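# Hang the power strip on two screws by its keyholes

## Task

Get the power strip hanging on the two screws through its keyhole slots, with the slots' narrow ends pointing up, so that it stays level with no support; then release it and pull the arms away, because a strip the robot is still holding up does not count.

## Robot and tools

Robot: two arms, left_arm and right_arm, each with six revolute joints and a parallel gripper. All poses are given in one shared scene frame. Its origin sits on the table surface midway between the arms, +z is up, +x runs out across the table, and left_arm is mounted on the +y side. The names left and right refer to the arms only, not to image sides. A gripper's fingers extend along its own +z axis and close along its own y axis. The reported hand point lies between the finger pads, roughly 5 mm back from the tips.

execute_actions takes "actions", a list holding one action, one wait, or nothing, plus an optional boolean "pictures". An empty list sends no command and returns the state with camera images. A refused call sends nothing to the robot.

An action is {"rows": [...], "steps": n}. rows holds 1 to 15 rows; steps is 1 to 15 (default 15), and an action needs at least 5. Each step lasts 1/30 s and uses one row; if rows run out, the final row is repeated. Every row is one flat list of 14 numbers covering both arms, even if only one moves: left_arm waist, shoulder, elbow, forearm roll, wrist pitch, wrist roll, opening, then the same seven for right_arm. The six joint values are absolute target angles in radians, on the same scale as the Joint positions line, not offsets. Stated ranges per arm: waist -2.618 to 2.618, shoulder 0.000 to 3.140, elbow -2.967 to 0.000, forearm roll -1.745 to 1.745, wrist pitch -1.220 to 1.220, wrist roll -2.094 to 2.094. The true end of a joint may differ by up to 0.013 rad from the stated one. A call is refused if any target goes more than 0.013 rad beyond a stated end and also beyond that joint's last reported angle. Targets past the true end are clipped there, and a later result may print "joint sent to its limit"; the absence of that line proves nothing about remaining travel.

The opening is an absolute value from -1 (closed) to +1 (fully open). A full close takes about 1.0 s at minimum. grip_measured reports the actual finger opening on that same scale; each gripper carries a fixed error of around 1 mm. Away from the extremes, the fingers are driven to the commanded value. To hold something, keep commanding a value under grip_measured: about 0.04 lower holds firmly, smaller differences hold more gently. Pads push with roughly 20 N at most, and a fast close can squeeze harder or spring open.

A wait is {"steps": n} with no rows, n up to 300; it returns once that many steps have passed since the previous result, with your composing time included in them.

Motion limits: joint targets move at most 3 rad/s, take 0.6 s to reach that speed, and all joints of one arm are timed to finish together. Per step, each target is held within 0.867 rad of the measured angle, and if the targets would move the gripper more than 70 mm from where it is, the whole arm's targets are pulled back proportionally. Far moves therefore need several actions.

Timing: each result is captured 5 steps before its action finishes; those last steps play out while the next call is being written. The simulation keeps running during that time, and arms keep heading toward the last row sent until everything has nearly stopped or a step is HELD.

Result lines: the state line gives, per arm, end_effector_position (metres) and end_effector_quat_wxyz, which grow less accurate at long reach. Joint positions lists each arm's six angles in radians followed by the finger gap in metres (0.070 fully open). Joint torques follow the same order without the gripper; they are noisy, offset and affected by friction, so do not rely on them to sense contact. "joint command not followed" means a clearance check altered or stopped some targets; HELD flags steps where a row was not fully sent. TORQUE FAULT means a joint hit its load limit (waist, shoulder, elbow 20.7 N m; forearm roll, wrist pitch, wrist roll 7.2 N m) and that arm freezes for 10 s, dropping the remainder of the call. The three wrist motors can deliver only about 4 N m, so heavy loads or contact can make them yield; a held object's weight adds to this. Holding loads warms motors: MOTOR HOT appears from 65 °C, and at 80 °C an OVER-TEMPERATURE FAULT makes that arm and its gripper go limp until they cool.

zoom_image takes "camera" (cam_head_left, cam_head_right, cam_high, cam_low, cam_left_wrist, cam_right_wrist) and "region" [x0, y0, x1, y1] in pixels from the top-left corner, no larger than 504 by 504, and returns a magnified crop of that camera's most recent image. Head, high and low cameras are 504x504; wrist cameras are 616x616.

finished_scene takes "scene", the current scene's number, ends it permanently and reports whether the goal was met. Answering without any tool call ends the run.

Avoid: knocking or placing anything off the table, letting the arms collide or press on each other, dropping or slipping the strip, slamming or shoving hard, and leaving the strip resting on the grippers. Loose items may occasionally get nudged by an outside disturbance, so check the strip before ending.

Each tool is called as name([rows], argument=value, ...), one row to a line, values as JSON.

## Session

execute_actions(actions=[])

Scene clock: 0.00 s of 5050.00 s.
left_arm: end_effector_position=(+0.1815, +0.4018, +0.2368) grip_measured=+1.00 end_effector_quat_wxyz=(-0.152, +0.874, -0.093, +0.453) | right_arm: end_effector_position=(+0.1989, -0.0198, +0.1394) grip_measured=+0.98 end_effector_quat_wxyz=(+0.363, -0.189, +0.912, +0.000)
Joint positions: left_arm=[ 1.284  1.062 -0.764 -1.03   1.117 -1.178  0.07 ] | right_arm=[ 1.564  1.502 -0.899 -0.883  0.936  1.471  0.069]
Joint torques (N m, as the arm reports them, + toward a larger angle): no reading

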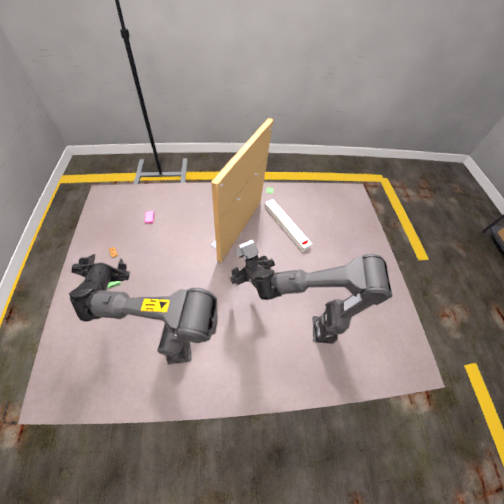

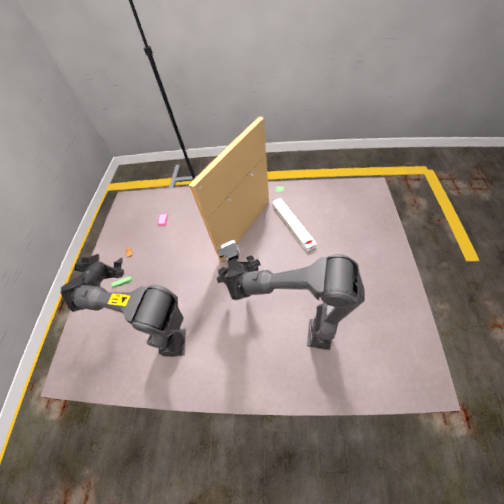

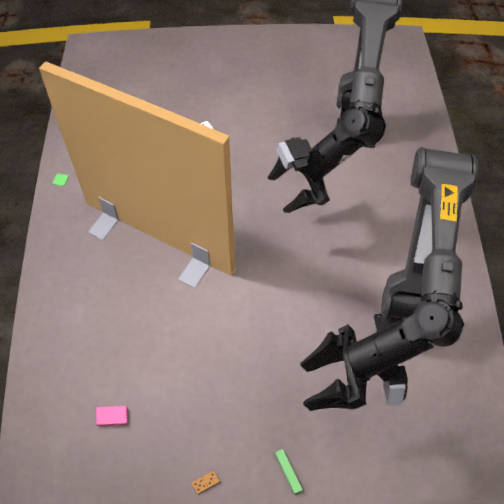

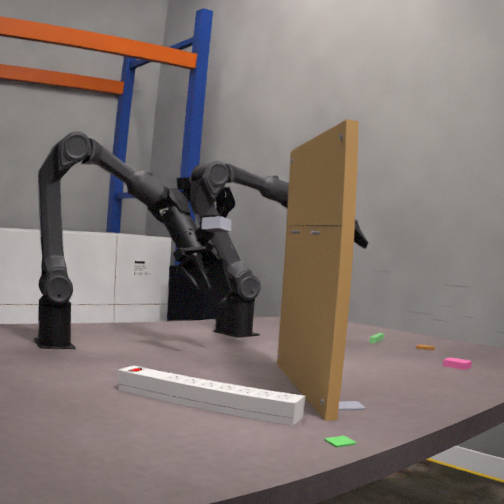

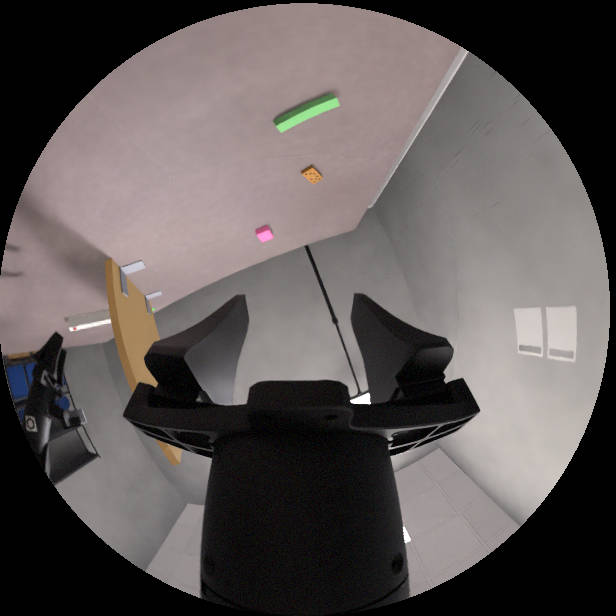

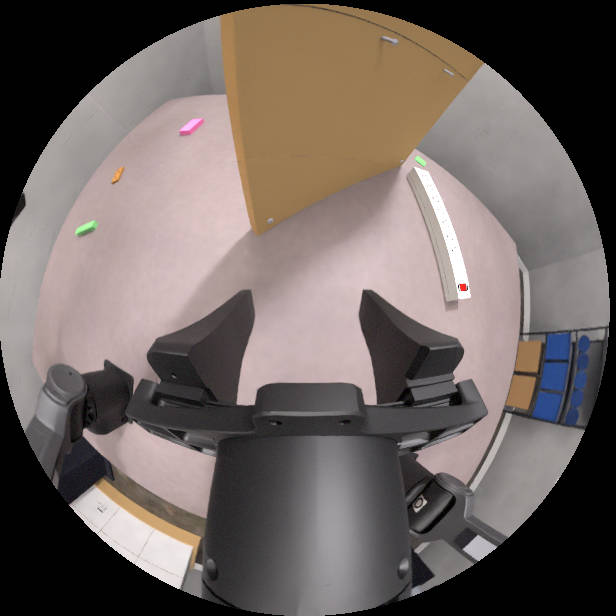

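execute_actions([
  {"rows": [[1.3,1.44,-2.9,-1.03,0,-1.178,1,0.30,1.7,-1.3,0,1.2,-0.38,1]], "steps": 15},
])

zoom_image(camera="cam_head_right", region=[180, 110, 330, 270])

zoom_image(camera="cam_head_left", region=[180, 110, 330, 270])

execute_actions([
  {"steps": 20},
])

Scene clock: 2.20 s of 5050.00 s.
left_arm: end_effector_position=(+0.1732, +0.4939, +0.3049) grip_measured=+1.00 end_effector_quat_wxyz=(-0.313, +0.846, -0.061, +0.428) | right_arm: end_effector_position=(+0.2407, -0.0677, +0.1262) grip_measured=+0.98 end_effector_quat_wxyz=(+0.264, -0.104, +0.957, -0.065)
Joint positions: left_arm=[ 1.287  1.155 -1.001 -1.03   0.88  -1.178  0.07 ] | right_arm=[ 1.293  1.561 -1.018 -0.622  1.014  1.198  0.069]
Joint torques (N m, as the arm reports them, + toward a larger angle): left_arm=[ 0.01 -1.58 -7.89 -0.77 -0.32  0.02] | right_arm=[-3.06 -2.92 -4.25 -0.9   0.23 -0.36]
Steps of this call (steps 1 to 56: nothing new was sent; steps 57 to 66: the first 10 steps of this action). Readings (joint positions):
57: left_arm=[1.284 1.063 -0.765 -1.030 1.116 -1.178] | right_arm=[1.563 1.502 -0.899 -0.882 0.936 1.470]
58: left_arm=[1.284 1.065 -0.771 -1.030 1.110 -1.178] | right_arm=[1.556 1.503 -0.902 -0.875 0.938 1.463]
60: left_arm=[1.284 1.079 -0.804 -1.030 1.077 -1.178] | right_arm=[1.524 1.510 -0.916 -0.843 0.948 1.430]
64: left_arm=[1.286 1.130 -0.931 -1.030 0.950 -1.178] | right_arm=[1.392 1.540 -0.976 -0.713 0.987 1.298]
66: the state above

Region (180, 110, 330, 270) of cam_head_right's 504x504 image, scaled by 3.150, with more detail than that image has; it fills the left 472 columns of this view, and the rest is white.

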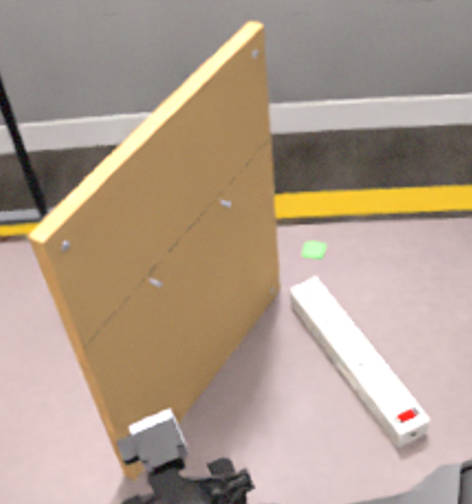

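Region (180, 110, 330, 270) of cam_head_left's 504x504 image, scaled by 3.150, with more detail than that image has; it fills the left 472 columns of this view, and the rest is white.

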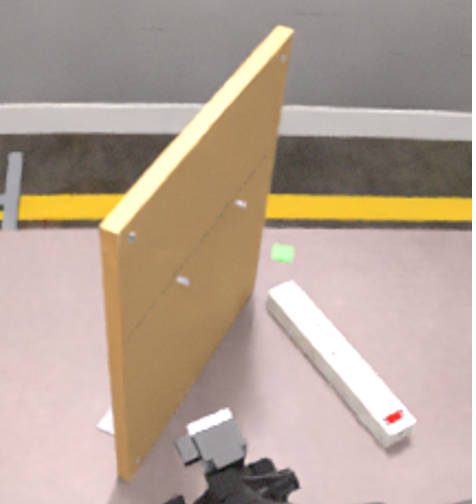

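Scene clock: 2.87 s of 5050.00 s.
left_arm: end_effector_position=(+0.1078, +0.5810, +0.6020) grip_measured=+1.00 end_effector_quat_wxyz=(+0.695, -0.605, -0.002, -0.389) | right_arm: end_effector_position=(+0.3279, -0.2347, +0.1182) grip_measured=+0.98 end_effector_quat_wxyz=(+0.033, -0.195, +0.980, -0.031)
Joint positions: left_arm=[ 1.295  1.32  -1.718 -1.03   0.372 -1.178  0.07 ] | right_arm=[ 0.411  1.685 -1.269 -0.069  1.18  -0.146  0.069]
Joint torques (N m, as the arm reports them, + toward a larger angle): left_arm=[-0.07 -2.89 -7.54 -0.17 -0.6   0.05] | right_arm=[-0.62 -3.29 -4.76  0.11  0.12  0.21]
Kept back: nothing.
Steps of this call (steps 1 to 5: the last 5 steps of your previous action; steps 6 to 20: the robot went on to your last target). Readings (joint positions):
1: left_arm=[1.288 1.167 -1.035 -1.030 0.846 -1.178] | right_arm=[1.237 1.570 -1.037 -0.581 1.027 1.142]
2: left_arm=[1.288 1.178 -1.070 -1.030 0.811 -1.178] | right_arm=[1.180 1.579 -1.054 -0.542 1.038 1.086]
4: left_arm=[1.289 1.199 -1.139 -1.030 0.746 -1.178] | right_arm=[1.070 1.594 -1.085 -0.474 1.059 0.976]
8: left_arm=[1.291 1.237 -1.280 -1.030 0.630 -1.178] | right_arm=[0.865 1.622 -1.142 -0.349 1.096 0.731]
20: the state above

execute_actions([
  {"rows": [[1.3,1.44,-2.9,-1.03,0,-1.178,1,0.30,1.997,-1.652,0,1.2,-0.38,1]], "steps": 15},
])

execute_actions([
  {"steps": 20},
], pictures=true)

Scene clock: 3.30 s of 5050.00 s.
left_arm: end_effector_position=(+0.0580, +0.4775, +0.7762) grip_measured=+1.00 end_effector_quat_wxyz=(+0.837, -0.382, -0.004, -0.392) | right_arm: end_effector_position=(+0.4055, -0.2482, +0.1092) grip_measured=+0.98 end_effector_quat_wxyz=(+0.051, -0.244, +0.968, -0.007)
Joint positions: left_arm=[ 1.297  1.373 -2.197 -1.03   0.207 -1.178  0.07 ] | right_arm=[ 0.301  1.922 -1.567 -0.     1.199 -0.379  0.069]
Joint torques (N m, as the arm reports them, + toward a larger angle): left_arm=[-0.14 -1.76 -5.31  0.08 -0.49  0.07] | right_arm=[-1.26 -6.11 -3.9   0.23  0.08  0.05]
Steps of this call (steps 1 to 3: the robot went on to your last target; steps 4 to 13: the first 10 steps of this action). Readings (joint positions):
4: left_arm=[1.295 1.339 -1.865 -1.030 0.312 -1.178] | right_arm=[0.336 1.696 -1.291 -0.022 1.194 -0.305]
5: left_arm=[1.296 1.344 -1.902 -1.030 0.298 -1.178] | right_arm=[0.326 1.703 -1.302 -0.018 1.196 -0.331]
7: left_arm=[1.296 1.352 -1.976 -1.030 0.273 -1.178] | right_arm=[0.316 1.733 -1.342 -0.010 1.198 -0.367]
11: left_arm=[1.297 1.366 -2.123 -1.030 0.228 -1.178] | right_arm=[0.304 1.852 -1.490 -0.002 1.199 -0.379]
13: the state above

Scene clock: 3.97 s of 5050.00 s.
left_arm: end_effector_position=(-0.0279, +0.2123, +0.8810) grip_measured=+1.00 end_effector_quat_wxyz=(+0.919, -0.017, -0.002, -0.394) | right_arm: end_effector_position=(+0.4265, -0.2462, +0.1013) grip_measured=+0.98 end_effector_quat_wxyz=(+0.056, -0.243, +0.968, -0.008)
Joint positions: left_arm=[ 1.3    1.436 -2.887 -1.03   0.004 -1.178  0.07 ] | right_arm=[ 0.3    1.997 -1.653 -0.     1.2   -0.38   0.069]
Joint torques (N m, as the arm reports them, + toward a larger angle): left_arm=[-0.09  2.08  1.95  0.19  0.19  0.06] | right_arm=[-1.45 -5.85 -3.2   0.3  -0.02 -0.1 ]
Kept back: nothing.
Steps of this call (steps 1 to 5: the last 5 steps of your previous action; steps 6 to 20: the robot went on to your last target). Readings (joint positions):
1: left_arm=[1.297 1.376 -2.234 -1.030 0.196 -1.178] | right_arm=[0.301 1.948 -1.595 -0.000 1.199 -0.379]
2: left_arm=[1.297 1.380 -2.271 -1.030 0.185 -1.178] | right_arm=[0.301 1.969 -1.618 -0.000 1.199 -0.379]
4: left_arm=[1.298 1.387 -2.344 -1.030 0.163 -1.178] | right_arm=[0.301 1.994 -1.646 -0.000 1.199 -0.379]
8: left_arm=[1.298 1.401 -2.492 -1.030 0.120 -1.178] | right_arm=[0.300 1.998 -1.653 -0.000 1.200 -0.379]
20: the state above

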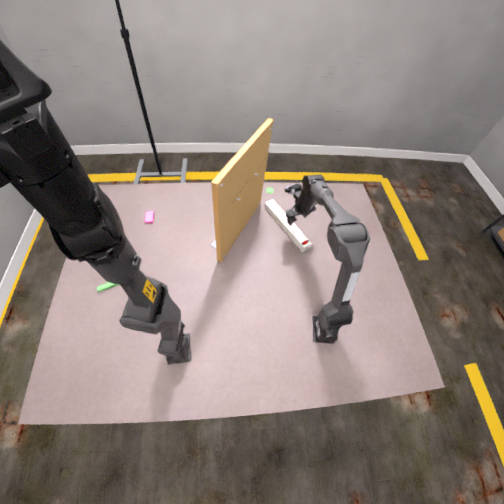

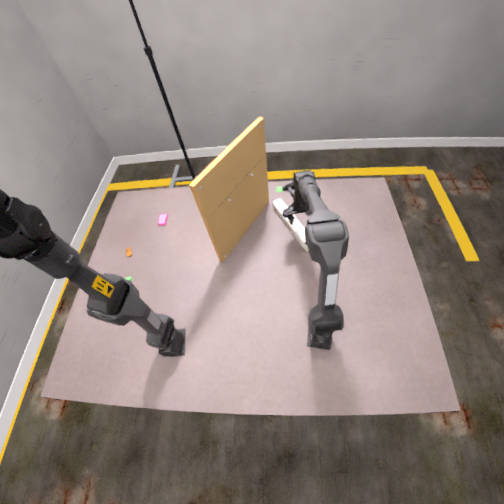

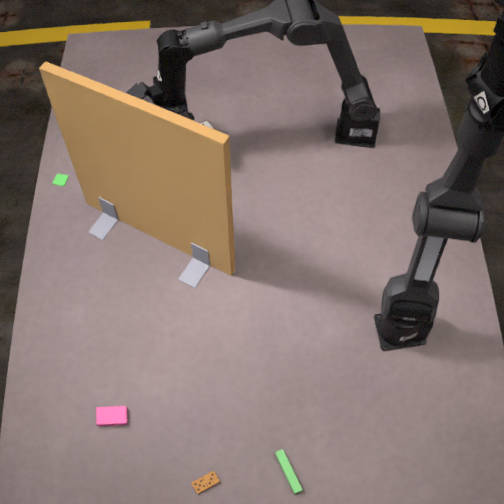

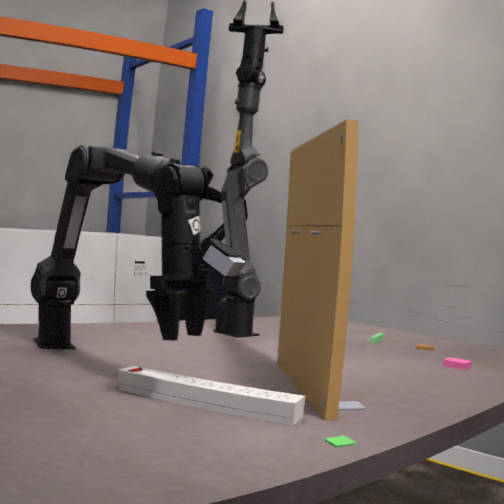

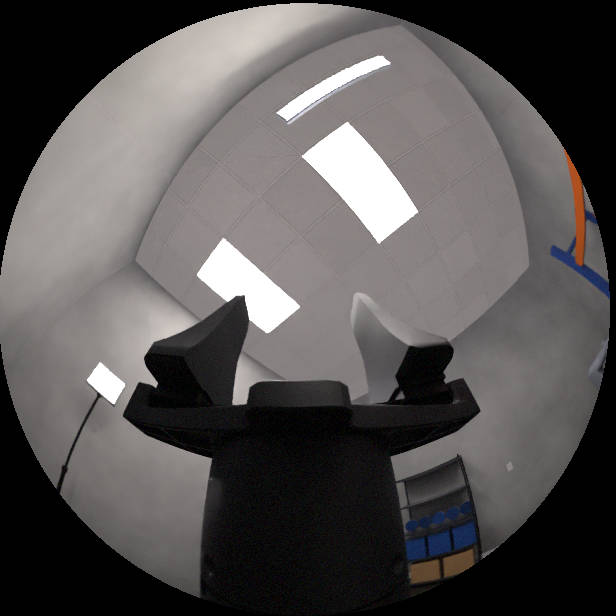

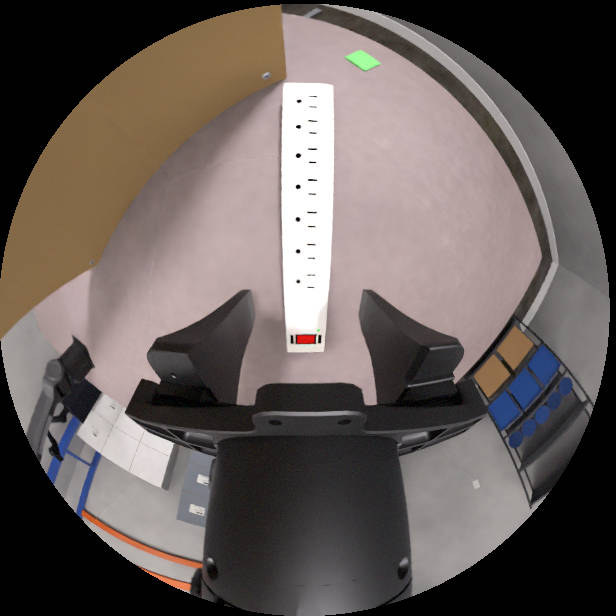

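execute_actions([
  {"rows": [[1.3,1.44,-2.9,-1.03,0,-1.178,1,0.3234,2.3092,-1.8552,0,1.204,-0.345,1]], "steps": 15},
])

execute_actions([
  {"steps": 15},
], pictures=true)

Scene clock: 5.10 s of 5050.00 s.
left_arm: end_effector_position=(-0.0291, +0.2093, +0.8810) grip_measured=+1.00 end_effector_quat_wxyz=(+0.919, -0.012, -0.003, -0.394) | right_arm: end_effector_position=(+0.4543, -0.2350, +0.0339) grip_measured=+0.98 end_effector_quat_wxyz=(+0.011, -0.239, +0.971, -0.001)
Joint positions: left_arm=[ 1.3    1.44  -2.9   -1.03   0.    -1.178  0.07 ] | right_arm=[ 0.318  2.242 -1.808  0.     1.202 -0.353  0.069]
Joint torques (N m, as the arm reports them, + toward a larger angle): left_arm=[-0.21 -0.66 -0.73  0.16  0.17  0.07] | right_arm=[-0.73 -8.28 -4.82  0.29  0.24 -0.02]
Steps of this call (steps 1 to 24: the robot went on to your last target; steps 25 to 34: the first 10 steps of this action). Readings (joint positions):
25: left_arm=[1.300 1.441 -2.900 -1.030 -0.000 -1.178] | right_arm=[0.300 1.998 -1.652 0.000 1.200 -0.380]
26: left_arm=[1.300 1.441 -2.900 -1.030 0.000 -1.178] | right_arm=[0.300 2.003 -1.656 0.000 1.200 -0.380]
28: left_arm=[1.300 1.441 -2.900 -1.030 0.000 -1.178] | right_arm=[0.301 2.034 -1.676 0.000 1.200 -0.376]
32: left_arm=[1.300 1.440 -2.900 -1.030 0.000 -1.178] | right_arm=[0.312 2.168 -1.763 0.000 1.201 -0.361]
34: the state above

Scene clock: 5.60 s of 5050.00 s.
left_arm: end_effector_position=(-0.0291, +0.2090, +0.8810) grip_measured=+1.00 end_effector_quat_wxyz=(+0.919, -0.011, -0.003, -0.394) | right_arm: end_effector_position=(+0.4603, -0.2315, +0.0148) grip_measured=+0.98 end_effector_quat_wxyz=(-0.000, -0.238, +0.971, +0.000)
Joint positions: left_arm=[ 1.3    1.44  -2.9   -1.03   0.    -1.178  0.07 ] | right_arm=[ 0.324  2.309 -1.855  0.     1.204 -0.345  0.069]
Joint torques (N m, as the arm reports them, + toward a larger angle): left_arm=[-0.25 -0.5  -0.78  0.13  0.17  0.06] | right_arm=[-0.6  -6.8  -4.89  0.22  0.12  0.04]
Kept back: nothing.
Steps of this call (steps 1 to 5: the last 5 steps of your previous action; steps 6 to 15: the robot went on to your last target). Readings (joint positions):
1: left_arm=[1.300 1.440 -2.900 -1.030 0.000 -1.178] | right_arm=[0.320 2.269 -1.824 0.000 1.202 -0.350]
2: left_arm=[1.300 1.440 -2.900 -1.030 0.000 -1.178] | right_arm=[0.321 2.288 -1.837 0.000 1.203 -0.348]
4: left_arm=[1.300 1.440 -2.900 -1.030 0.000 -1.178] | right_arm=[0.323 2.310 -1.853 0.000 1.204 -0.345]
8: left_arm=[1.300 1.440 -2.900 -1.030 0.000 -1.178] | right_arm=[0.324 2.309 -1.855 0.000 1.204 -0.345]
15: the state above

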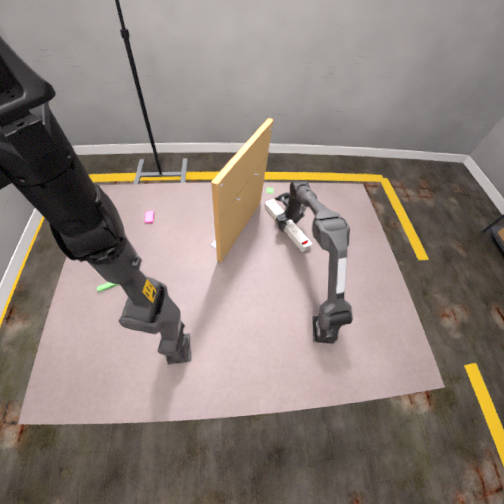

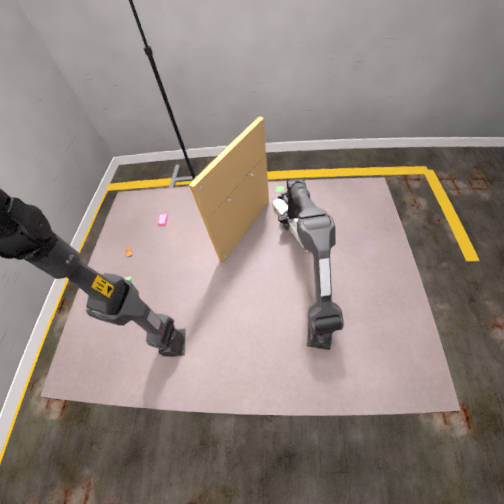

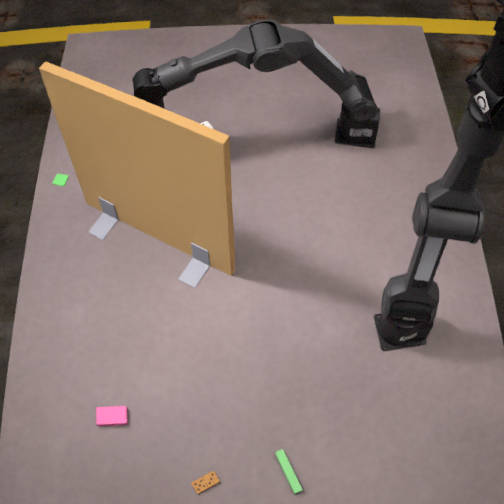

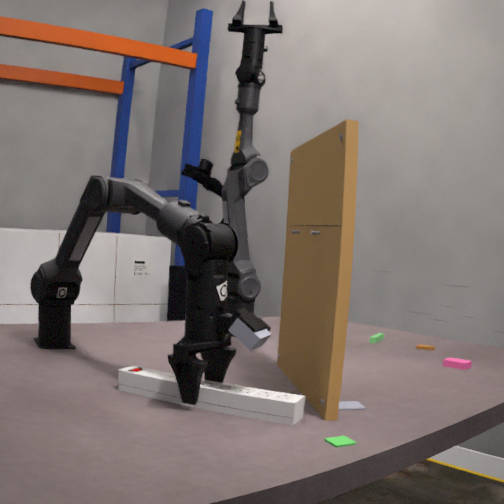

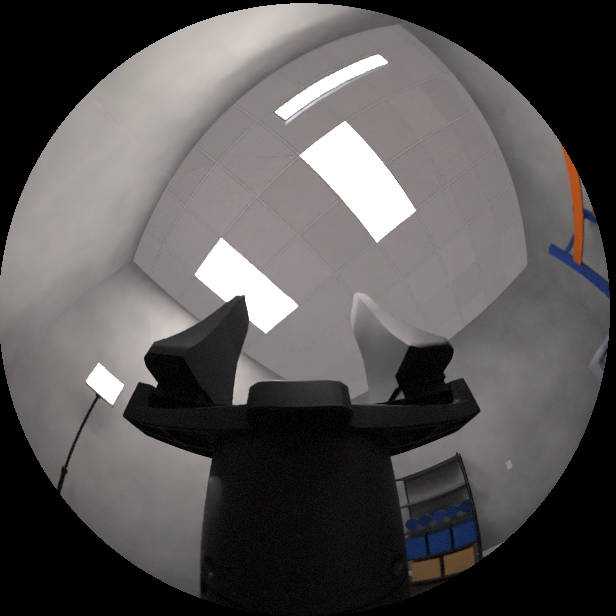

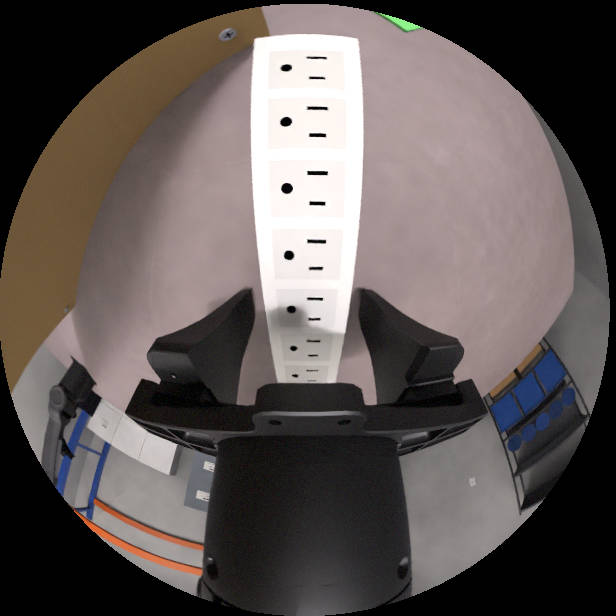

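Close gradually.

execute_actions([
  {"rows": [[1.3,1.44,-2.9,-1.03,0,-1.178,1,0.3234,2.3092,-1.8552,0,1.204,-0.345,0.4],[1.3,1.44,-2.9,-1.03,0,-1.178,1,0.3234,2.3092,-1.8552,0,1.204,-0.345,0.4],[1.3,1.44,-2.9,-1.03,0,-1.178,1,0.3234,2.3092,-1.8552,0,1.204,-0.345,0.4],[1.3,1.44,-2.9,-1.03,0,-1.178,1,0.3234,2.3092,-1.8552,0,1.204,-0.345,0.4],[1.3,1.44,-2.9,-1.03,0,-1.178,1,0.3234,2.3092,-1.8552,0,1.204,-0.345,0.4],[1.3,1.44,-2.9,-1.03,0,-1.178,1,0.3234,2.3092,-1.8552,0,1.204,-0.345,0.4],[1.3,1.44,-2.9,-1.03,0,-1.178,1,0.3234,2.3092,-1.8552,0,1.204,-0.345,0.4],[1.3,1.44,-2.9,-1.03,0,-1.178,1,0.3234,2.3092,-1.8552,0,1.204,-0.345,0.4],[1.3,1.44,-2.9,-1.03,0,-1.178,1,0.3234,2.3092,-1.8552,0,1.204,-0.345,0.4],[1.3,1.44,-2.9,-1.03,0,-1.178,1,0.3234,2.3092,-1.8552,0,1.204,-0.345,0.4],[1.3,1.44,-2.9,-1.03,0,-1.178,1,0.3234,2.3092,-1.8552,0,1.204,-0.345,0.36],[1.3,1.44,-2.9,-1.03,0,-1.178,1,0.3234,2.3092,-1.8552,0,1.204,-0.345,0.32],[1.3,1.44,-2.9,-1.03,0,-1.178,1,0.3234,2.3092,-1.8552,0,1.204,-0.345,0.28],[1.3,1.44,-2.9,-1.03,0,-1.178,1,0.3234,2.3092,-1.8552,0,1.204,-0.345,0.24],[1.3,1.44,-2.9,-1.03,0,-1.178,1,0.3234,2.3092,-1.8552,0,1.204,-0.345,0.2]], "steps": 15},
])

execute_actions([
  {"steps": 12},
])

Scene clock: 6.57 s of 5050.00 s.
left_arm: end_effector_position=(-0.0291, +0.2090, +0.8810) grip_measured=+1.00 end_effector_quat_wxyz=(+0.919, -0.011, -0.003, -0.394) | right_arm: end_effector_position=(+0.4604, -0.2315, +0.0148) grip_measured=+0.40 end_effector_quat_wxyz=(+0.000, -0.238, +0.971, +0.000)
Joint positions: left_arm=[ 1.3    1.44  -2.9   -1.03   0.    -1.178  0.07 ] | right_arm=[ 0.324  2.309 -1.855  0.     1.204 -0.345  0.049]
Joint torques (N m, as the arm reports them, + toward a larger angle): left_arm=[-0.26 -0.46 -0.81  0.09  0.17  0.06] | right_arm=[-0.92 -6.12 -4.85  0.12 -0.03 -0.01]
Steps of this call (steps 1 to 15: the robot went on to your last target; steps 16 to 19: nothing new was sent; steps 20 to 29: the first 10 steps of this action). Readings (joint positions):
20: left_arm=[1.300 1.440 -2.900 -1.030 0.000 -1.178] | right_arm=[0.324 2.309 -1.855 0.000 1.204 -0.345]
21: left_arm=[1.300 1.440 -2.900 -1.030 0.000 -1.178] | right_arm=[0.324 2.309 -1.855 0.000 1.204 -0.345]
23: left_arm=[1.300 1.440 -2.900 -1.030 0.000 -1.178] | right_arm=[0.324 2.309 -1.855 0.000 1.204 -0.345]
27: left_arm=[1.300 1.440 -2.900 -1.030 0.000 -1.178] | right_arm=[0.324 2.309 -1.855 0.000 1.204 -0.345]
29: the state above

Scene clock: 6.97 s of 5050.00 s.
left_arm: end_effector_position=(-0.0291, +0.2090, +0.8810) grip_measured=+1.00 end_effector_quat_wxyz=(+0.919, -0.011, -0.003, -0.394) | right_arm: end_effector_position=(+0.4604, -0.2314, +0.0148) grip_measured=+0.21 end_effector_quat_wxyz=(+0.000, -0.238, +0.971, +0.000)
Joint positions: left_arm=[ 1.3    1.44  -2.9   -1.03   0.    -1.178  0.07 ] | right_arm=[ 0.324  2.309 -1.855  0.     1.204 -0.345  0.042]
Joint torques (N m, as the arm reports them, + toward a larger angle): left_arm=[-0.22 -0.47 -0.76  0.08  0.17  0.07] | right_arm=[-1.01 -5.82 -4.86  0.01 -0.09 -0.04]
Kept back: nothing.
Steps of this call (steps 1 to 5: the last 5 steps of your previous action; steps 6 to 12: the robot went on to your last target). Readings (joint positions):
1: left_arm=[1.300 1.440 -2.900 -1.030 0.000 -1.178] | right_arm=[0.324 2.309 -1.855 0.000 1.204 -0.345]
2: left_arm=[1.300 1.440 -2.900 -1.030 0.000 -1.178] | right_arm=[0.324 2.309 -1.855 0.000 1.204 -0.345]
4: left_arm=[1.300 1.440 -2.900 -1.030 0.000 -1.178] | right_arm=[0.324 2.309 -1.855 0.000 1.204 -0.345]
8: left_arm=[1.300 1.440 -2.900 -1.030 0.000 -1.178] | right_arm=[0.324 2.309 -1.855 0.000 1.204 -0.345]
12: the state above

execute_actions([
  {"rows": [[1.3,1.44,-2.9,-1.03,0,-1.178,1,0.3234,2.3092,-1.8552,0,1.204,-0.345,0.16],[1.3,1.44,-2.9,-1.03,0,-1.178,1,0.3234,2.3092,-1.8552,0,1.204,-0.345,0.16],[1.3,1.44,-2.9,-1.03,0,-1.178,1,0.3234,2.3092,-1.8552,0,1.204,-0.345,0.16],[1.3,1.44,-2.9,-1.03,0,-1.178,1,0.3234,2.3092,-1.8552,0,1.204,-0.345,0.16],[1.3,1.44,-2.9,-1.03,0,-1.178,1,0.30,1.997,-1.652,0,1.2,-0.38,0.16]], "steps": 15},
])

execute_actions([
  {"rows": [[1.3,1.44,-2.9,-1.03,0,-1.178,1,0.25,1.6,-1.3,0,1.2,-0.6,0.16]], "steps": 15},
])

execute_actions([
  {"rows": [[1.3,1.44,-2.9,-1.03,0,-1.178,1,0.1,1.55,-0.706,0,-0.757,-1.571,0.16]], "steps": 15},
])

execute_actions([
  {"steps": 45},
], pictures=true)

Scene clock: 8.00 s of 5050.00 s.
left_arm: end_effector_position=(-0.0291, +0.2090, +0.8810) grip_measured=+1.00 end_effector_quat_wxyz=(+0.919, -0.011, -0.003, -0.394) | right_arm: end_effector_position=(+0.4513, -0.2358, +0.0392) grip_measured=+0.21 end_effector_quat_wxyz=(+0.013, -0.240, +0.971, -0.001)
Joint positions: left_arm=[ 1.3    1.44  -2.9   -1.03   0.    -1.178  0.07 ] | right_arm=[ 0.317  2.221 -1.792 -0.     1.203 -0.356  0.042]
Joint torques (N m, as the arm reports them, + toward a larger angle): left_arm=[-0.39 -0.52 -0.82  0.04  0.17  0.05] | right_arm=[ -1.65 -10.68  -4.67  -0.14  -0.16  -0.15]
Steps of this call (steps 1 to 15: the robot went on to your last target; steps 16 to 21: nothing new was sent; steps 22 to 31: the first 10 steps of this action). Readings (joint positions):
22: left_arm=[1.300 1.440 -2.900 -1.030 0.000 -1.178] | right_arm=[0.324 2.309 -1.855 0.000 1.204 -0.345]
23: left_arm=[1.300 1.440 -2.900 -1.030 0.000 -1.178] | right_arm=[0.324 2.309 -1.855 0.000 1.204 -0.345]
25: left_arm=[1.300 1.440 -2.900 -1.030 0.000 -1.178] | right_arm=[0.324 2.309 -1.855 0.000 1.204 -0.345]
29: left_arm=[1.300 1.440 -2.900 -1.030 0.000 -1.178] | right_arm=[0.321 2.278 -1.827 0.000 1.203 -0.350]
31: the state above

Scene clock: 8.50 s of 5050.00 s.
left_arm: end_effector_position=(-0.0291, +0.2090, +0.8810) grip_measured=+1.00 end_effector_quat_wxyz=(+0.919, -0.011, -0.003, -0.394) | right_arm: end_effector_position=(+0.3512, -0.2692, +0.1499) grip_measured=+0.21 end_effector_quat_wxyz=(+0.075, -0.305, +0.949, -0.019)
Joint positions: left_arm=[ 1.3    1.44  -2.9   -1.03   0.    -1.178  0.07 ] | right_arm=[ 0.259  1.661 -1.361 -0.     1.202 -0.55   0.042]
Joint torques (N m, as the arm reports them, + toward a larger angle): left_arm=[-0.36 -0.54 -0.76  0.01  0.17  0.05] | right_arm=[-0.97 -4.4  -5.91  0.11 -0.5   0.27]
Steps of this call (steps 1 to 5: the last 5 steps of your previous action; steps 6 to 15: the first 10 steps of this action). Readings (joint positions):
6: left_arm=[1.300 1.440 -2.900 -1.030 0.000 -1.178] | right_arm=[0.301 2.015 -1.668 -0.000 1.201 -0.378]
7: left_arm=[1.300 1.440 -2.900 -1.030 0.000 -1.178] | right_arm=[0.299 1.989 -1.646 -0.000 1.200 -0.384]
9: left_arm=[1.300 1.440 -2.900 -1.030 0.000 -1.178] | right_arm=[0.292 1.916 -1.588 -0.000 1.200 -0.406]
13: left_arm=[1.300 1.440 -2.900 -1.030 0.000 -1.178] | right_arm=[0.269 1.726 -1.426 -0.000 1.200 -0.495]
15: the state above

Scene clock: 9.00 s of 5050.00 s.
left_arm: end_effector_position=(-0.0291, +0.2090, +0.8810) grip_measured=+1.00 end_effector_quat_wxyz=(+0.919, -0.011, -0.003, -0.394) | right_arm: end_effector_position=(+0.3461, -0.2880, +0.1186) grip_measured=+0.21 end_effector_quat_wxyz=(+0.120, -0.426, +0.895, -0.055)
Joint positions: left_arm=[ 1.3    1.44  -2.9   -1.03   0.    -1.178  0.07 ] | right_arm=[ 0.205  1.586 -1.121 -0.     0.928 -0.871  0.042]
Joint torques (N m, as the arm reports them, + toward a larger angle): left_arm=[-0.36 -0.46 -0.76 -0.01  0.17  0.05] | right_arm=[-1.65 -5.34 -4.38  0.34 -0.95 -0.33]
Steps of this call (steps 1 to 5: the last 5 steps of your previous action; steps 6 to 15: the first 10 steps of this action). Readings (joint positions):
6: left_arm=[1.300 1.440 -2.900 -1.030 0.000 -1.178] | right_arm=[0.250 1.599 -1.298 -0.000 1.200 -0.601]
7: left_arm=[1.300 1.440 -2.900 -1.030 0.000 -1.178] | right_arm=[0.249 1.599 -1.294 -0.000 1.192 -0.607]
9: left_arm=[1.300 1.440 -2.900 -1.030 0.000 -1.178] | right_arm=[0.243 1.599 -1.274 -0.000 1.158 -0.640]
13: left_arm=[1.300 1.440 -2.900 -1.030 0.000 -1.178] | right_arm=[0.221 1.592 -1.185 -0.000 1.027 -0.773]
15: the state above

Scene clock: 10.50 s of 5050.00 s.
left_arm: end_effector_position=(-0.0291, +0.2090, +0.8810) grip_measured=+1.00 end_effector_quat_wxyz=(+0.919, -0.011, -0.003, -0.394) | right_arm: end_effector_position=(+0.4542, -0.3334, +0.2497) grip_measured=+0.21 end_effector_quat_wxyz=(+0.477, -0.478, +0.522, -0.521)
Joint positions: left_arm=[ 1.3    1.44  -2.9   -1.03   0.    -1.178  0.07 ] | right_arm=[ 0.1    1.55  -0.706  0.    -0.756 -1.571  0.042]
Joint torques (N m, as the arm reports them, + toward a larger angle): left_arm=[-0.43 -0.43 -0.79 -0.08  0.16  0.05] | right_arm=[-1.36 -5.06 -5.86  0.34 -2.07  0.04]
Kept back: nothing.
Steps of this call (steps 1 to 5: the last 5 steps of your previous action; steps 6 to 45: the robot went on to your last target). Readings (joint positions):
1: left_arm=[1.300 1.440 -2.900 -1.030 0.000 -1.178] | right_arm=[0.196 1.583 -1.085 -0.000 0.870 -0.927]
2: left_arm=[1.300 1.440 -2.900 -1.030 0.000 -1.178] | right_arm=[0.186 1.580 -1.046 -0.000 0.807 -0.988]
4: left_arm=[1.300 1.440 -2.900 -1.030 0.000 -1.178] | right_arm=[0.167 1.574 -0.968 -0.000 0.666 -1.114]
8: left_arm=[1.300 1.440 -2.900 -1.030 0.000 -1.178] | right_arm=[0.141 1.565 -0.865 -0.000 0.354 -1.300]
45: the state above
All arms were judged still, so your last target was given up. Only a new action makes them travel on or press farther. Fingers that are still opening or closing keep moving.

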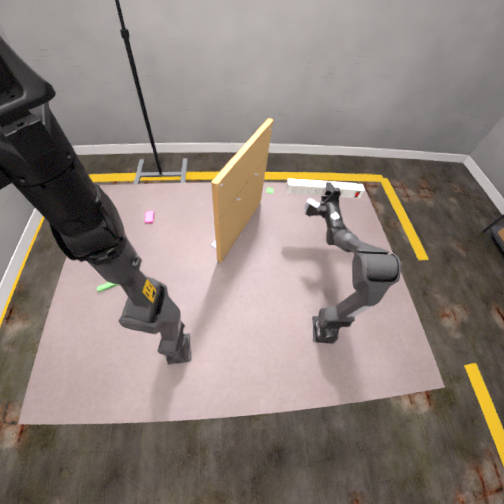

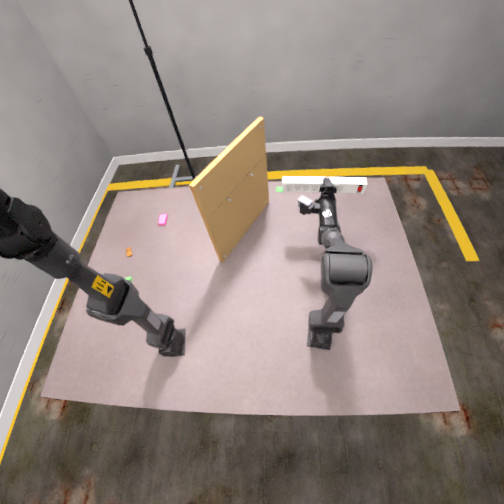

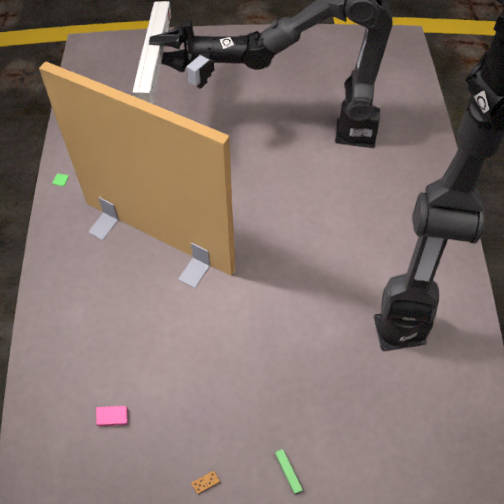

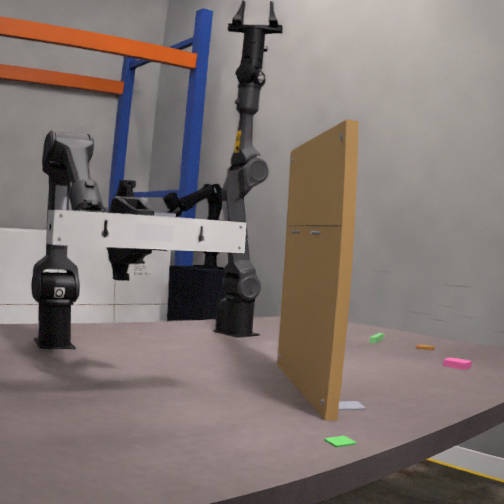

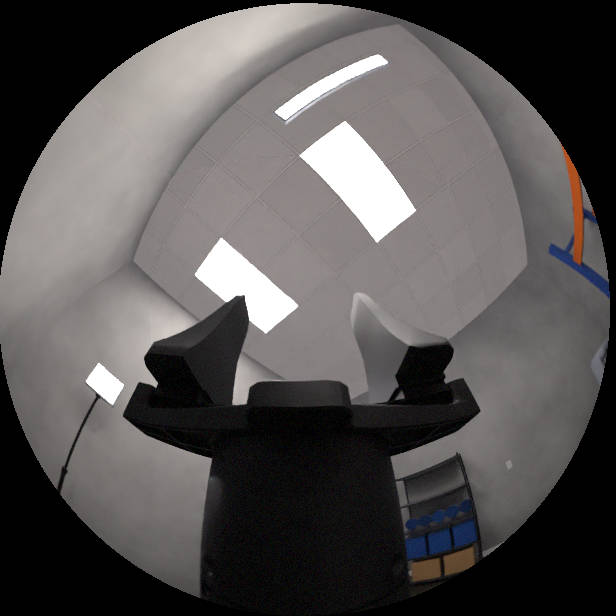

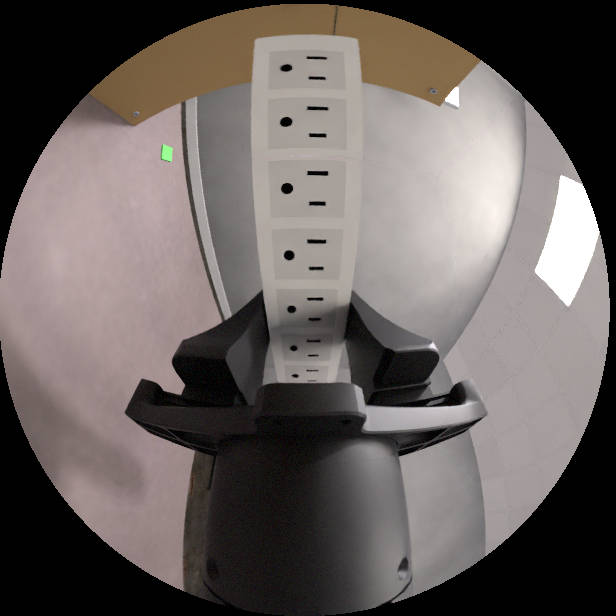

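zoom_image(camera="cam_low", region=[40, 180, 260, 280])

zoom_image(camera="cam_low", region=[170, 200, 350, 270])

Region (40, 180, 260, 280) of cam_low's 504x504 image, scaled by 2.291, with more detail than that image has; it fills the top 229 rows of this view, and the rest is white.

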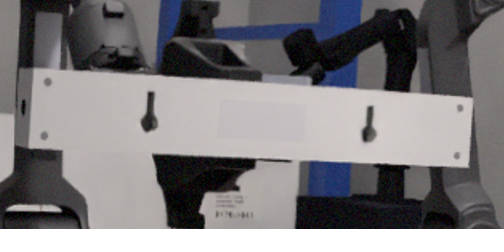

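Region (170, 200, 350, 270) of cam_low's 504x504 image, scaled by 2.800, with more detail than that image has.

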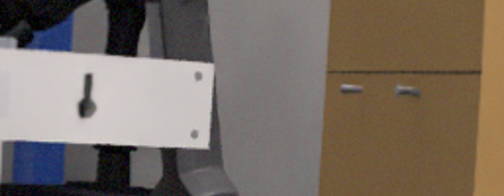

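execute_actions([
  {"rows": [[1.3,1.44,-2.9,-1.03,0,-1.178,1,0.0,1.8421,-0.9798,-1.0905,-1.13,-0.8846,0.16]], "steps": 15},
])

execute_actions([
  {"steps": 12},
])

execute_actions([
  {"rows": [[1.3,1.44,-2.9,-1.03,0,-1.178,1,0.2675,1.8421,-0.9798,-1.0905,-1.13,-0.8846,0.16]], "steps": 15},
])

execute_actions([
  {"steps": 20},
], pictures=true)

Scene clock: 13.57 s of 5050.00 s.
left_arm: end_effector_position=(-0.0291, +0.2090, +0.8810) grip_measured=+1.00 end_effector_quat_wxyz=(+0.919, -0.011, -0.003, -0.394) | right_arm: end_effector_position=(+0.4766, -0.3040, +0.2645) grip_measured=+0.21 end_effector_quat_wxyz=(+0.547, -0.496, +0.458, -0.495)
Joint positions: left_arm=[ 1.3    1.44  -2.9   -1.03   0.    -1.178  0.07 ] | right_arm=[ 0.07   1.638 -0.789 -0.272 -0.871 -1.363  0.042]
Joint torques (N m, as the arm reports them, + toward a larger angle): left_arm=[-0.6  -0.51 -0.75 -0.1   0.17  0.05] | right_arm=[-1.07 -4.51 -7.16 -0.24 -2.13  0.38]
Steps of this call (steps 1 to 82: nothing new was sent; steps 83 to 92: the first 10 steps of this action). Readings (joint positions):
83: left_arm=[1.300 1.440 -2.900 -1.030 0.000 -1.178] | right_arm=[0.100 1.550 -0.706 -0.001 -0.757 -1.570]
84: left_arm=[1.300 1.440 -2.900 -1.030 0.000 -1.178] | right_arm=[0.099 1.553 -0.708 -0.007 -0.760 -1.565]
86: left_arm=[1.300 1.440 -2.900 -1.030 0.000 -1.178] | right_arm=[0.095 1.564 -0.718 -0.040 -0.774 -1.539]
90: left_arm=[1.300 1.440 -2.900 -1.030 0.000 -1.178] | right_arm=[0.080 1.607 -0.760 -0.173 -0.830 -1.436]
92: the state above

Scene clock: 13.97 s of 5050.00 s.
left_arm: end_effector_position=(-0.0291, +0.2090, +0.8810) grip_measured=+1.00 end_effector_quat_wxyz=(+0.919, -0.011, -0.003, -0.394) | right_arm: end_effector_position=(+0.4758, -0.2121, +0.2355) grip_measured=+0.21 end_effector_quat_wxyz=(+0.642, -0.626, +0.303, -0.323)
Joint positions: left_arm=[ 1.3    1.44  -2.9   -1.03   0.    -1.178  0.07 ] | right_arm=[ 0.01   1.816 -0.955 -0.982 -1.096 -0.948  0.042]
Joint torques (N m, as the arm reports them, + toward a larger angle): left_arm=[-0.6  -0.5  -0.8  -0.1   0.18  0.05] | right_arm=[-1.83 -5.82 -6.21  2.35 -1.73  0.07]
Kept back: nothing.
Steps of this call (steps 1 to 5: the last 5 steps of your previous action; steps 6 to 12: the robot went on to your last target). Readings (joint positions):
1: left_arm=[1.300 1.440 -2.900 -1.030 0.000 -1.178] | right_arm=[0.063 1.656 -0.806 -0.331 -0.893 -1.322]
2: left_arm=[1.300 1.440 -2.900 -1.030 0.000 -1.178] | right_arm=[0.057 1.673 -0.823 -0.394 -0.915 -1.281]
4: left_arm=[1.300 1.440 -2.900 -1.030 0.000 -1.178] | right_arm=[0.046 1.707 -0.854 -0.533 -0.958 -1.203]
8: left_arm=[1.300 1.440 -2.900 -1.030 0.000 -1.178] | right_arm=[0.025 1.771 -0.913 -0.798 -1.039 -1.053]
12: the state above

Scene clock: 14.30 s of 5050.00 s.
left_arm: end_effector_position=(-0.0291, +0.2090, +0.8810) grip_measured=+1.00 end_effector_quat_wxyz=(+0.919, -0.011, -0.003, -0.394) | right_arm: end_effector_position=(+0.4373, -0.1015, +0.2253) grip_measured=+0.21 end_effector_quat_wxyz=(+0.675, -0.675, +0.210, -0.212)
Joint positions: left_arm=[ 1.3    1.44  -2.9   -1.03   0.    -1.178  0.07 ] | right_arm=[ 0.221  1.84  -0.978 -1.092 -1.131 -0.888  0.042]
Joint torques (N m, as the arm reports them, + toward a larger angle): left_arm=[-0.61 -0.53 -0.72 -0.1   0.17  0.05] | right_arm=[-3.87 -5.76 -6.18  2.44 -1.24  0.15]
Steps of this call (steps 1 to 10: the first 10 steps of this action). Readings (joint positions):
1: left_arm=[1.300 1.440 -2.900 -1.030 0.000 -1.178] | right_arm=[0.008 1.823 -0.962 -1.014 -1.105 -0.930]
2: left_arm=[1.300 1.440 -2.900 -1.030 0.000 -1.178] | right_arm=[0.010 1.828 -0.966 -1.039 -1.110 -0.917]
4: left_arm=[1.300 1.440 -2.900 -1.030 0.000 -1.178] | right_arm=[0.035 1.833 -0.971 -1.075 -1.116 -0.904]
8: left_arm=[1.300 1.440 -2.900 -1.030 0.000 -1.178] | right_arm=[0.155 1.839 -0.977 -1.091 -1.125 -0.891]
10: the state above

Scene clock: 14.97 s of 5050.00 s.
left_arm: end_effector_position=(-0.0291, +0.2090, +0.8810) grip_measured=+1.00 end_effector_quat_wxyz=(+0.919, -0.011, -0.003, -0.394) | right_arm: end_effector_position=(+0.4287, -0.0819, +0.2249) grip_measured=+0.21 end_effector_quat_wxyz=(+0.679, -0.679, +0.196, -0.196)
Joint positions: left_arm=[ 1.3    1.44  -2.9   -1.03   0.    -1.178  0.07 ] | right_arm=[ 0.267  1.842 -0.98  -1.09  -1.13  -0.885  0.042]
Joint torques (N m, as the arm reports them, + toward a larger angle): left_arm=[-0.64 -0.48 -0.76 -0.1   0.17  0.04] | right_arm=[-0.62 -5.54 -6.24  2.01 -1.51  0.19]
Kept back: nothing.
Steps of this call (steps 1 to 5: the last 5 steps of your previous action; steps 6 to 20: the robot went on to your last target). Readings (joint positions):
1: left_arm=[1.300 1.440 -2.900 -1.030 0.000 -1.178] | right_arm=[0.243 1.840 -0.979 -1.092 -1.132 -0.886]
2: left_arm=[1.300 1.440 -2.900 -1.030 0.000 -1.178] | right_arm=[0.259 1.841 -0.979 -1.092 -1.132 -0.885]
4: left_arm=[1.300 1.440 -2.900 -1.030 0.000 -1.178] | right_arm=[0.272 1.842 -0.979 -1.092 -1.132 -0.885]
8: left_arm=[1.300 1.440 -2.900 -1.030 0.000 -1.178] | right_arm=[0.267 1.842 -0.980 -1.090 -1.130 -0.885]
20: the state above

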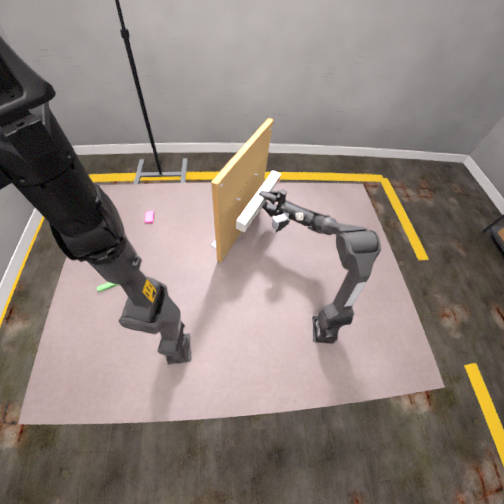

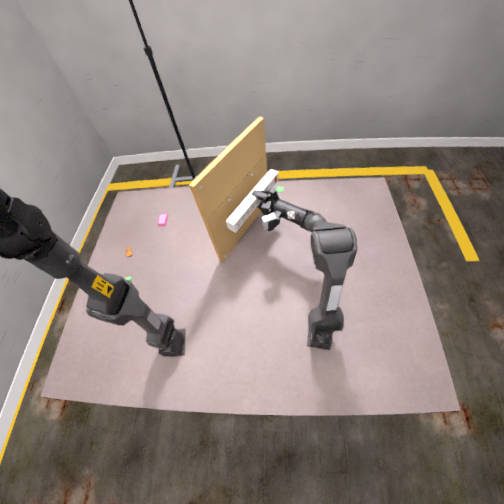

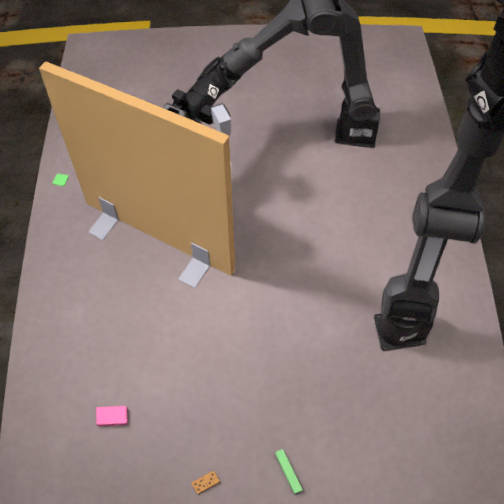

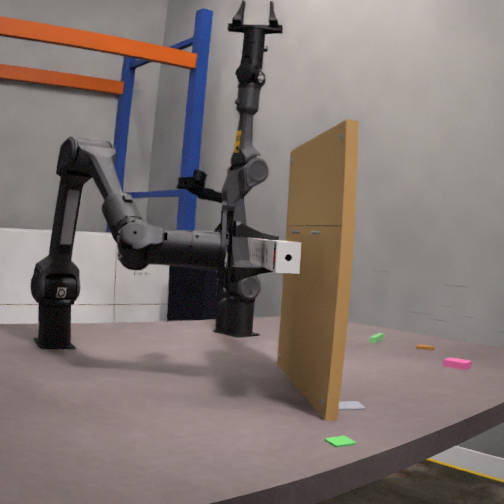

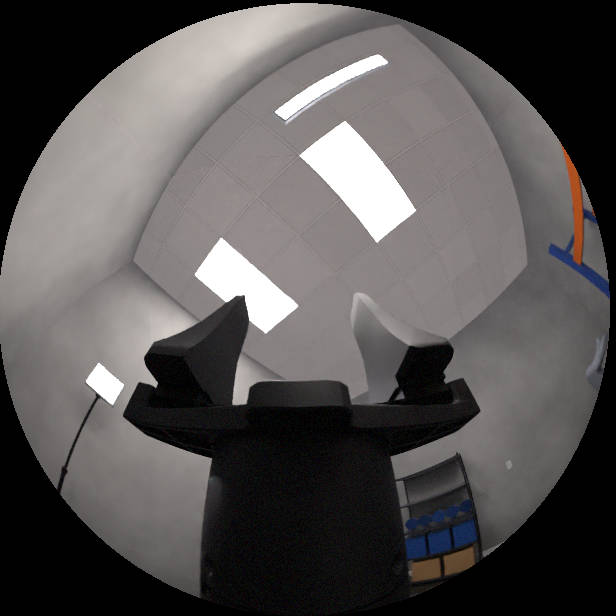

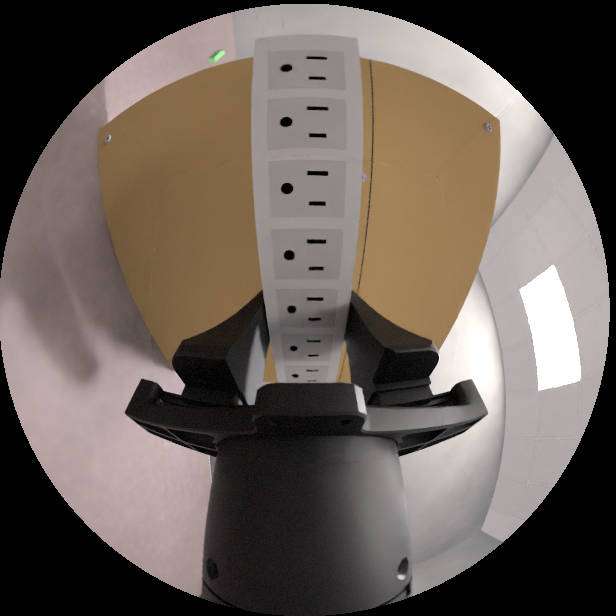

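zoom_image(camera="cam_head_right", region=[200, 150, 290, 240])

zoom_image(camera="cam_right_wrist", region=[240, 20, 420, 300])

Region (200, 150, 290, 240) of cam_head_right's 504x504 image, scaled by 5.600, with more detail than that image has.

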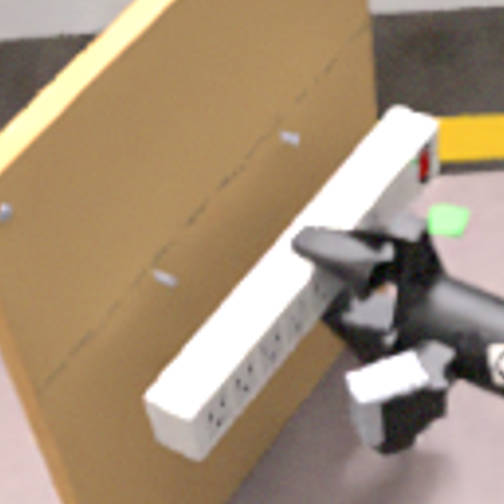

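Region (240, 20, 420, 300) of cam_right_wrist's 616x616 image, scaled by 1.800, with more detail than that image has; it fills the left 324 columns of this view, and the rest is white.

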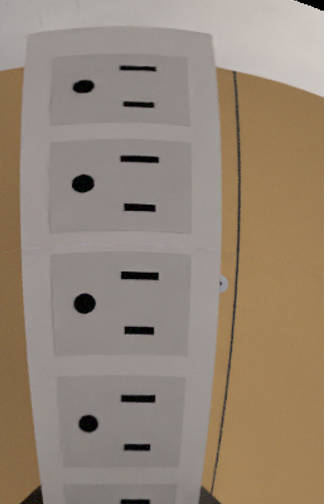

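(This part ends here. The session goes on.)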